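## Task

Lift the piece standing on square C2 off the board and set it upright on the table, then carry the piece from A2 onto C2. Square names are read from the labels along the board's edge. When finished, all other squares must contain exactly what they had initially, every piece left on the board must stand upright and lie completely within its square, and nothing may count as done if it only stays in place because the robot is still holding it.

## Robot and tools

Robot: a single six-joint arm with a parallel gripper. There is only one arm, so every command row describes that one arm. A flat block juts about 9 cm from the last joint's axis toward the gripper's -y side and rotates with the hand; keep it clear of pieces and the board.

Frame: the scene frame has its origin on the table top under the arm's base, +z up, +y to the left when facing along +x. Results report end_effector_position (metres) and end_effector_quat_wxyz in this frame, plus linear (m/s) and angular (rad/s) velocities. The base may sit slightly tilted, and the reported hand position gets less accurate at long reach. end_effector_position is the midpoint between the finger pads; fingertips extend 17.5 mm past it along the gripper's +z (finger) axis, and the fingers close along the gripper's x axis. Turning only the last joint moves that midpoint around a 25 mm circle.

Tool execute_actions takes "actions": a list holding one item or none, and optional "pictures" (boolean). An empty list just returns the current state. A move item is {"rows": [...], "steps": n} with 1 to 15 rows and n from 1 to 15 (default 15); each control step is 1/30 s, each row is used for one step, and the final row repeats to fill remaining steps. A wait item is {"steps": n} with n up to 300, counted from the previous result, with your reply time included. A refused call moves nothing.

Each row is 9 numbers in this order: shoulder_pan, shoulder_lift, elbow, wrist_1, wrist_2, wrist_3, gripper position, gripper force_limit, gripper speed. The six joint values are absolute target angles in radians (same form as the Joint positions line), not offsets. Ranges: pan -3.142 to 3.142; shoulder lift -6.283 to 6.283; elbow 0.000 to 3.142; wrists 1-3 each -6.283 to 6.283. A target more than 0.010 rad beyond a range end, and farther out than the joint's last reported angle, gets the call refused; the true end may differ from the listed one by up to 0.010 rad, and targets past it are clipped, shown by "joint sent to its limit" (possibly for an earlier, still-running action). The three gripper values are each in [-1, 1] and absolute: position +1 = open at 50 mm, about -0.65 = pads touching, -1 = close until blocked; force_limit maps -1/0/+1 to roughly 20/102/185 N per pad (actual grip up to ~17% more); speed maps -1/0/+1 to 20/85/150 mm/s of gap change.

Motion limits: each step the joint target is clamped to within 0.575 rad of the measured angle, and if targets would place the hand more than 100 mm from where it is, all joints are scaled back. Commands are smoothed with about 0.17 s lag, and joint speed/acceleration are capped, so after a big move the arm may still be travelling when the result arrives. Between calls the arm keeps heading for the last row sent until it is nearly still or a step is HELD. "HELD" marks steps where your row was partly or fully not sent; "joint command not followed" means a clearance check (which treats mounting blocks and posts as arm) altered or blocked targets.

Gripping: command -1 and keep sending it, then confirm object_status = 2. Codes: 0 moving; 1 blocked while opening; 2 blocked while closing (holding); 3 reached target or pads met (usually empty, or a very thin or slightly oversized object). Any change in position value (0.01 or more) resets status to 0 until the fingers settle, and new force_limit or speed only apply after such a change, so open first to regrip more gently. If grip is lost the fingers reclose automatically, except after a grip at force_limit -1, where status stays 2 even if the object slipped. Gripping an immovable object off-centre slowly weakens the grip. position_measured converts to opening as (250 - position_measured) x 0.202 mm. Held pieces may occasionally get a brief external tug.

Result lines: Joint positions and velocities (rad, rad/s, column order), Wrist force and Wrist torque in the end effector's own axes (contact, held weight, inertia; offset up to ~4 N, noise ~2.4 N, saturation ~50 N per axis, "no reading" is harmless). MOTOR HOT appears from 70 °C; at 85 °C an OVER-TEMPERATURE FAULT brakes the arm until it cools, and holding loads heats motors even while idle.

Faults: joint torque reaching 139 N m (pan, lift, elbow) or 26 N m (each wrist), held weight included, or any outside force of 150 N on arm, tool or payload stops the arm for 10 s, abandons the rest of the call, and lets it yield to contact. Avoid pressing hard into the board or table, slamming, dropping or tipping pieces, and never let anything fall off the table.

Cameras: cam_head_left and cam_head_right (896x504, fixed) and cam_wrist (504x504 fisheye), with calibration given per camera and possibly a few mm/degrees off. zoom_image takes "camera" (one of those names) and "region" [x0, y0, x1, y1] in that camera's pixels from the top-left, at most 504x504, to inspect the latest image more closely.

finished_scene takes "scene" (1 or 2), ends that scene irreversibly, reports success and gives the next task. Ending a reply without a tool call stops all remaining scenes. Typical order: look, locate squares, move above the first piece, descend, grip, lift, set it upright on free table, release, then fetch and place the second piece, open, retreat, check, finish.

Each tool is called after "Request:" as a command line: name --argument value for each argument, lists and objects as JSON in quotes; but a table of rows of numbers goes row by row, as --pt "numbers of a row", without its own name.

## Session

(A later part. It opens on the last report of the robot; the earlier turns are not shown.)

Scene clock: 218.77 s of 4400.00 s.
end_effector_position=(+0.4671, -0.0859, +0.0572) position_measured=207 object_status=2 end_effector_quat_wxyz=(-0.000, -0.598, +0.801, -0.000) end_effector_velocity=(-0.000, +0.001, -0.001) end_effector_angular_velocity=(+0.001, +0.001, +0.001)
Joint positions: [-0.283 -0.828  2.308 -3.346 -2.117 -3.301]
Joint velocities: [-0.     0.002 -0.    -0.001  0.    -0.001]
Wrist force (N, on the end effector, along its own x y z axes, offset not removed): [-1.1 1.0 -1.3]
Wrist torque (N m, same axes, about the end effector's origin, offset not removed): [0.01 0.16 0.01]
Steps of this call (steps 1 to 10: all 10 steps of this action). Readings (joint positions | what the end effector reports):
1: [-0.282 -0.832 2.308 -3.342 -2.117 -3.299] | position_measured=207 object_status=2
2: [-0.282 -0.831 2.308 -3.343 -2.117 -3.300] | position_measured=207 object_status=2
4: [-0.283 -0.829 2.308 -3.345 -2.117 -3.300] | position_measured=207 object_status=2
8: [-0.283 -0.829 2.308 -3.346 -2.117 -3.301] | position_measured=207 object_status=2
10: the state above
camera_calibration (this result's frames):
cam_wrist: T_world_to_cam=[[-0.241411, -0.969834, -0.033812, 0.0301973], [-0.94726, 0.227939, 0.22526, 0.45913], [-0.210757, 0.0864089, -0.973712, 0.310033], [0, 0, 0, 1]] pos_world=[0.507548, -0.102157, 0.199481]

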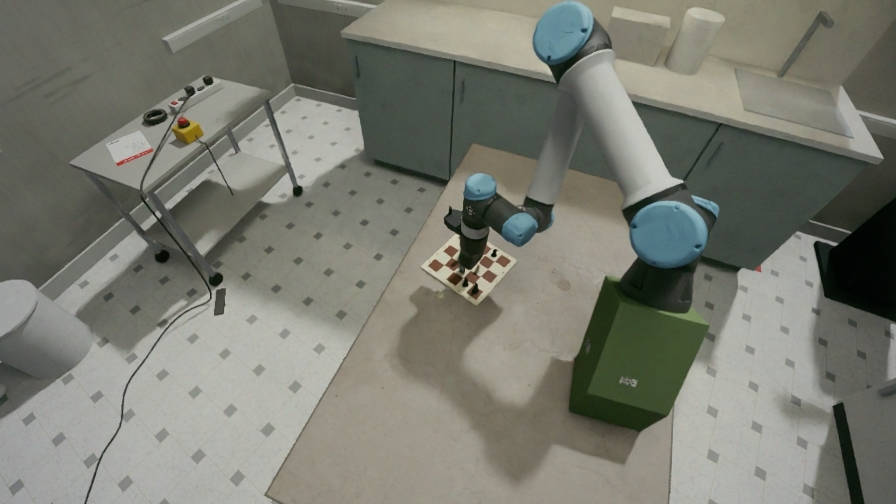

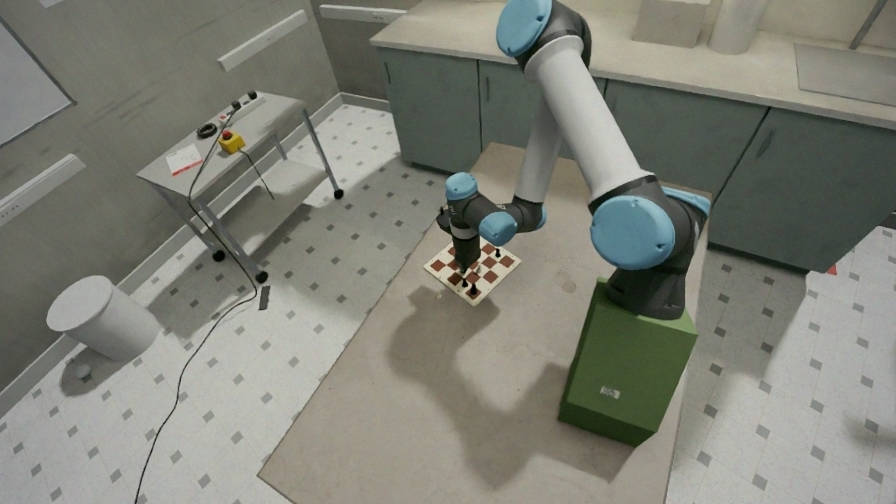

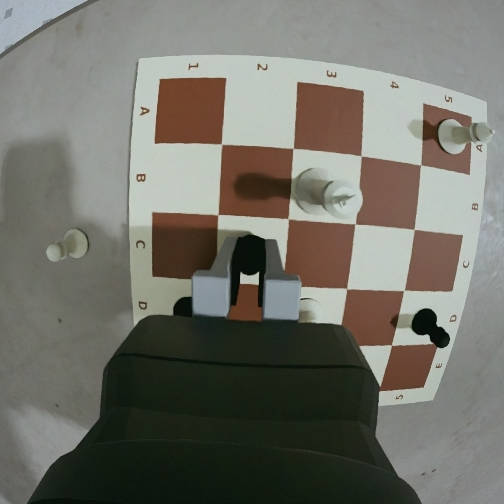

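Request:
execute_actions --actions '[{"rows": [[-0.2844,-0.8263,2.3071,-3.3478,-2.1165,-3.3018,-1,-0.6,-0.3]], "steps": 9}]' --pictures false

Scene clock: 225.23 s of 4400.00 s.
end_effector_position=(+0.4671, -0.0859, +0.0565) position_measured=207 object_status=2 end_effector_quat_wxyz=(-0.000, -0.598, +0.801, -0.000) end_effector_velocity=(+0.000, -0.000, -0.000) end_effector_angular_velocity=(+0.000, -0.000, -0.003)
Joint positions: [-0.284 -0.826  2.307 -3.348 -2.117 -3.302]
Joint velocities: [-0.001  0.001 -0.    -0.001  0.001  0.002]
Wrist force (N, on the end effector, along its own x y z axes, offset not removed): [0.4 4.5 0.5]
Wrist torque (N m, same axes, about the end effector's origin, offset not removed): [0.69 -0.29 -0.04]
Steps of this call (steps 1 to 15: the robot went on to your last target; steps 16 to 90: nothing new was sent; then 3.17 s passed at rest; steps 91 to 99: all 9 steps of this action). Readings (joint positions | what the end effector reports):
91: [-0.284 -0.828 2.308 -3.346 -2.117 -3.301] | position_measured=207 object_status=2
92: [-0.284 -0.828 2.307 -3.346 -2.117 -3.301] | position_measured=207 object_status=2
94: [-0.284 -0.827 2.307 -3.347 -2.117 -3.301] | position_measured=207 object_status=2
98: [-0.284 -0.826 2.307 -3.348 -2.117 -3.302] | position_measured=207 object_status=2
99: the state above

Request:
execute_actions --actions '[{"rows": [[-0.2851,-0.8246,2.3067,-3.3495,-2.1163,-3.3027,-1,-0.6,-0.3]], "steps": 9}]' --pictures false

Scene clock: 226.50 s of 4400.00 s.
end_effector_position=(+0.4670, -0.0859, +0.0559) position_measured=207 object_status=2 end_effector_quat_wxyz=(-0.000, -0.598, +0.801, -0.000) end_effector_velocity=(-0.001, +0.001, -0.000) end_effector_angular_velocity=(+0.001, +0.001, +0.003)
Joint positions: [-0.285 -0.825  2.307 -3.349 -2.116 -3.303]
Joint velocities: [ 0.001  0.001  0.002 -0.001  0.    -0.001]
Wrist force (N, on the end effector, along its own x y z axes, offset not removed): [-3.7 1.2 -0.4]
Wrist torque (N m, same axes, about the end effector's origin, offset not removed): [0.11 0.59 0.07]
Steps of this call (steps 1 to 15: the robot went on to your last target; steps 16 to 29: nothing new was sent; steps 30 to 38: all 9 steps of this action). Readings (joint positions | what the end effector reports):
30: [-0.284 -0.826 2.307 -3.348 -2.116 -3.302] | position_measured=207 object_status=2
31: [-0.285 -0.826 2.307 -3.348 -2.116 -3.302] | position_measured=207 object_status=2
33: [-0.285 -0.825 2.307 -3.349 -2.116 -3.302] | position_measured=207 object_status=2
37: [-0.285 -0.825 2.307 -3.349 -2.116 -3.303] | position_measured=207 object_status=2
38: the state above

Request:
execute_actions --actions '[{"rows": [[-0.2859,-0.8229,2.3063,-3.3512,-2.1161,-3.3035,-1,-0.6,-0.3]], "steps": 9}]' --pictures false

Scene clock: 228.70 s of 4400.00 s.
end_effector_position=(+0.4670, -0.0859, +0.0554) position_measured=207 object_status=2 end_effector_quat_wxyz=(-0.000, -0.598, +0.801, -0.000) end_effector_velocity=(+0.000, -0.000, -0.000) end_effector_angular_velocity=(+0.001, -0.001, -0.001)
Joint positions: [-0.286 -0.823  2.306 -3.351 -2.116 -3.303]
Joint velocities: [-0.001  0.001 -0.001 -0.001  0.001  0.   ]
Wrist force (N, on the end effector, along its own x y z axes, offset not removed): [-4.8 4.7 -21.4]
Wrist torque (N m, same axes, about the end effector's origin, offset not removed): [0.46 0.69 0.24]
Steps of this call (steps 1 to 15: the robot went on to your last target; steps 16 to 57: nothing new was sent; steps 58 to 66: all 9 steps of this action). Readings (joint positions | what the end effector reports):
58: [-0.285 -0.825 2.307 -3.350 -2.116 -3.303] | position_measured=207 object_status=2
59: [-0.285 -0.824 2.307 -3.350 -2.116 -3.303] | position_measured=207 object_status=2
61: [-0.286 -0.824 2.306 -3.351 -2.116 -3.303] | position_measured=207 object_status=2
65: [-0.286 -0.823 2.306 -3.351 -2.116 -3.303] | position_measured=207 object_status=2
66: the state above

Request:
execute_actions --actions '[{"rows": [[-0.2855,-0.8238,2.3065,-3.3503,-2.1162,-3.3031,-1,-0.6,-0.3],[-0.2855,-0.8238,2.3065,-3.3503,-2.1162,-3.3031,-1,-0.6,-0.3],[-0.2855,-0.8238,2.3065,-3.3503,-2.1162,-3.3031,-1,-0.6,-0.3],[-0.2855,-0.8238,2.3065,-3.3503,-2.1162,-3.3031,-1,-0.6,-0.3],[-0.2855,-0.8238,2.3065,-3.3503,-2.1162,-3.3031,0.2,-0.6,0]], "steps": 13}]' --pictures false

Request:
execute_actions --actions '[{"rows": [[-0.2826,-0.8303,2.3082,-3.3438,-2.1170,-3.2999,0.2,-0.6,0],[-0.2776,-0.8418,2.3111,-3.3324,-2.1185,-3.2942,0.2,-0.6,0],[-0.2714,-0.8561,2.3149,-3.3181,-2.1203,-3.2872,0.2,-0.6,0],[-0.2638,-0.8734,2.3193,-3.3010,-2.1225,-3.2787,0.2,-0.6,0],[-0.2576,-0.8877,2.3231,-3.2867,-2.1243,-3.2717,0.2,-0.6,0],[-0.2513,-0.9021,2.3268,-3.2724,-2.1261,-3.2647,0.2,-0.6,0],[-0.2463,-0.9136,2.3298,-3.2610,-2.1275,-3.2590,0.2,-0.6,0],[-0.2425,-0.9222,2.3320,-3.2524,-2.1286,-3.2548,0.2,-0.6,0]], "steps": 15}]'

Scene clock: 232.63 s of 4400.00 s.
end_effector_position=(+0.4671, -0.0859, +0.0555) position_measured=123 object_status=0 end_effector_quat_wxyz=(-0.000, -0.598, +0.801, +0.000) end_effector_velocity=(+0.002, -0.001, +0.001) end_effector_angular_velocity=(-0.001, -0.004, -0.004)
Joint positions: [-0.286 -0.824  2.306 -3.35  -2.116 -3.303]
Joint velocities: [-0.    -0.002 -0.003 -0.     0.001  0.002]
Wrist force (N, on the end effector, along its own x y z axes, offset not removed): [-1.8 0.2 1.2]
Wrist torque (N m, same axes, about the end effector's origin, offset not removed): [0.07 0.10 -0.02]
Steps of this call (steps 1 to 15: the robot went on to your last target; steps 16 to 90: nothing new was sent; then 0.50 s passed at rest; steps 91 to 103: all 13 steps of this action). Readings (joint positions | what the end effector reports):
91: [-0.286 -0.823 2.306 -3.351 -2.116 -3.304] | position_measured=207 object_status=2
92: [-0.286 -0.823 2.306 -3.351 -2.116 -3.303] | position_measured=207 object_status=2
94: [-0.286 -0.823 2.306 -3.351 -2.116 -3.303] | position_measured=207 object_status=2
98: [-0.286 -0.823 2.306 -3.350 -2.116 -3.303] | position_measured=155 object_status=0
103: the state above

Scene clock: 233.13 s of 4400.00 s.
end_effector_position=(+0.4666, -0.0859, +0.0891) position_measured=123 object_status=3 end_effector_quat_wxyz=(-0.000, -0.598, +0.801, -0.000) end_effector_velocity=(-0.001, +0.000, +0.011) end_effector_angular_velocity=(+0.001, -0.000, -0.001)
Joint positions: [-0.244 -0.92   2.331 -3.255 -2.128 -3.256]
Joint velocities: [ 0.013 -0.031  0.008  0.031 -0.003  0.016]
Wrist force (N, on the end effector, along its own x y z axes, offset not removed): [-2.3 0.1 0.2]
Wrist torque (N m, same axes, about the end effector's origin, offset not removed): [0.00 0.30 0.05]
Steps of this call (steps 1 to 15: all 15 steps of this action). Readings (joint positions | what the end effector reports):
1: [-0.285 -0.824 2.306 -3.350 -2.116 -3.303] | position_measured=123 object_status=0
2: [-0.285 -0.826 2.307 -3.348 -2.116 -3.302] | position_measured=123 object_status=0
4: [-0.279 -0.837 2.310 -3.337 -2.118 -3.296] | position_measured=123 object_status=3
8: [-0.259 -0.883 2.322 -3.291 -2.124 -3.273] | position_measured=123 object_status=3
15: the state above
camera_calibration (this result's frames):
cam_wrist: T_world_to_cam=[[-0.241366, -0.969857, -0.033471, 0.0311385], [-0.947295, 0.227984, 0.225068, 0.451519], [-0.210653, 0.0860307, -0.973768, 0.340887], [0, 0, 0, 1]] pos_world=[0.507046, -0.102066, 0.231365]

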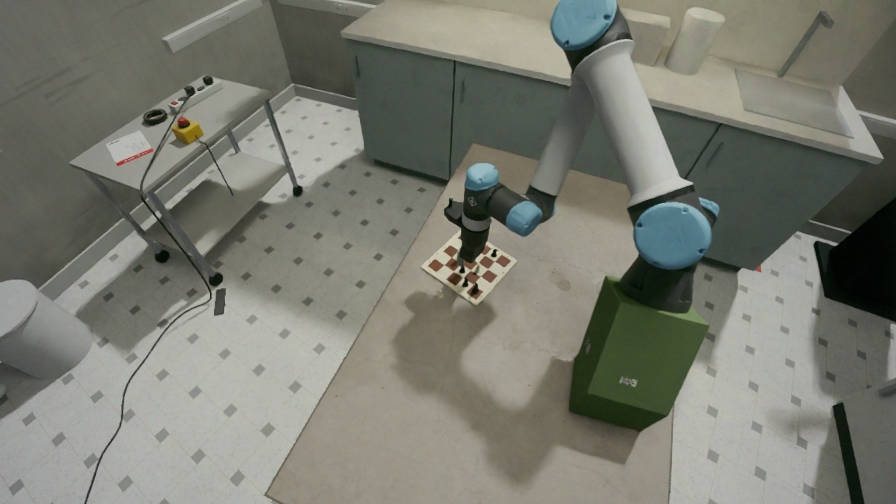

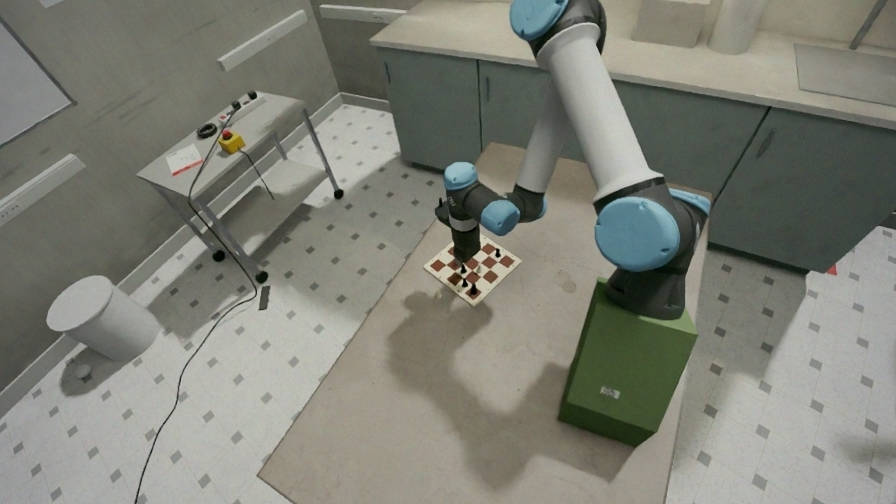

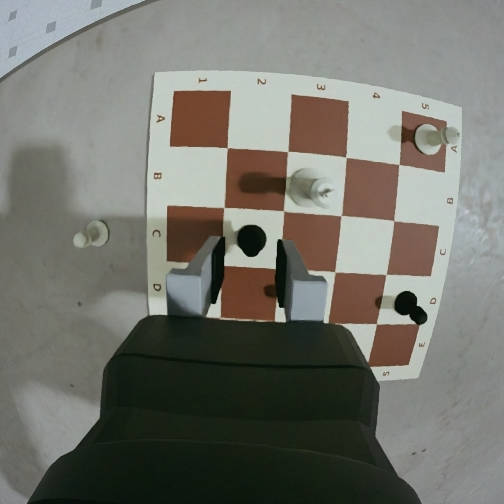

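Request:
zoom_image --camera "cam_wrist" --region '[210, 140, 360, 290]'

Request:
zoom_image --camera "cam_head_left" --region '[410, 215, 530, 315]'

Region (210, 140, 360, 290) of cam_wrist's 504x504 image, scaled by 3.360, with more detail than that image has.

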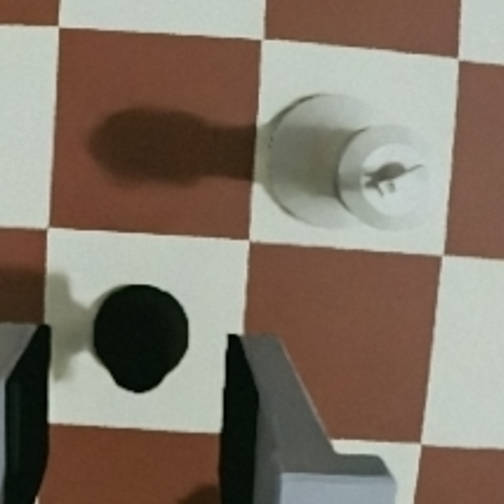

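Region (410, 215, 530, 315) of cam_head_left's 896x504 image, scaled by 4.200, with more detail than that image has.

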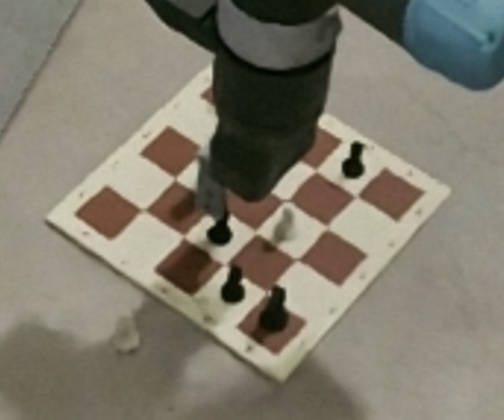

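All pieces are in place.

Request:
finished_scene --scene 1

The scene is finished: the task was done.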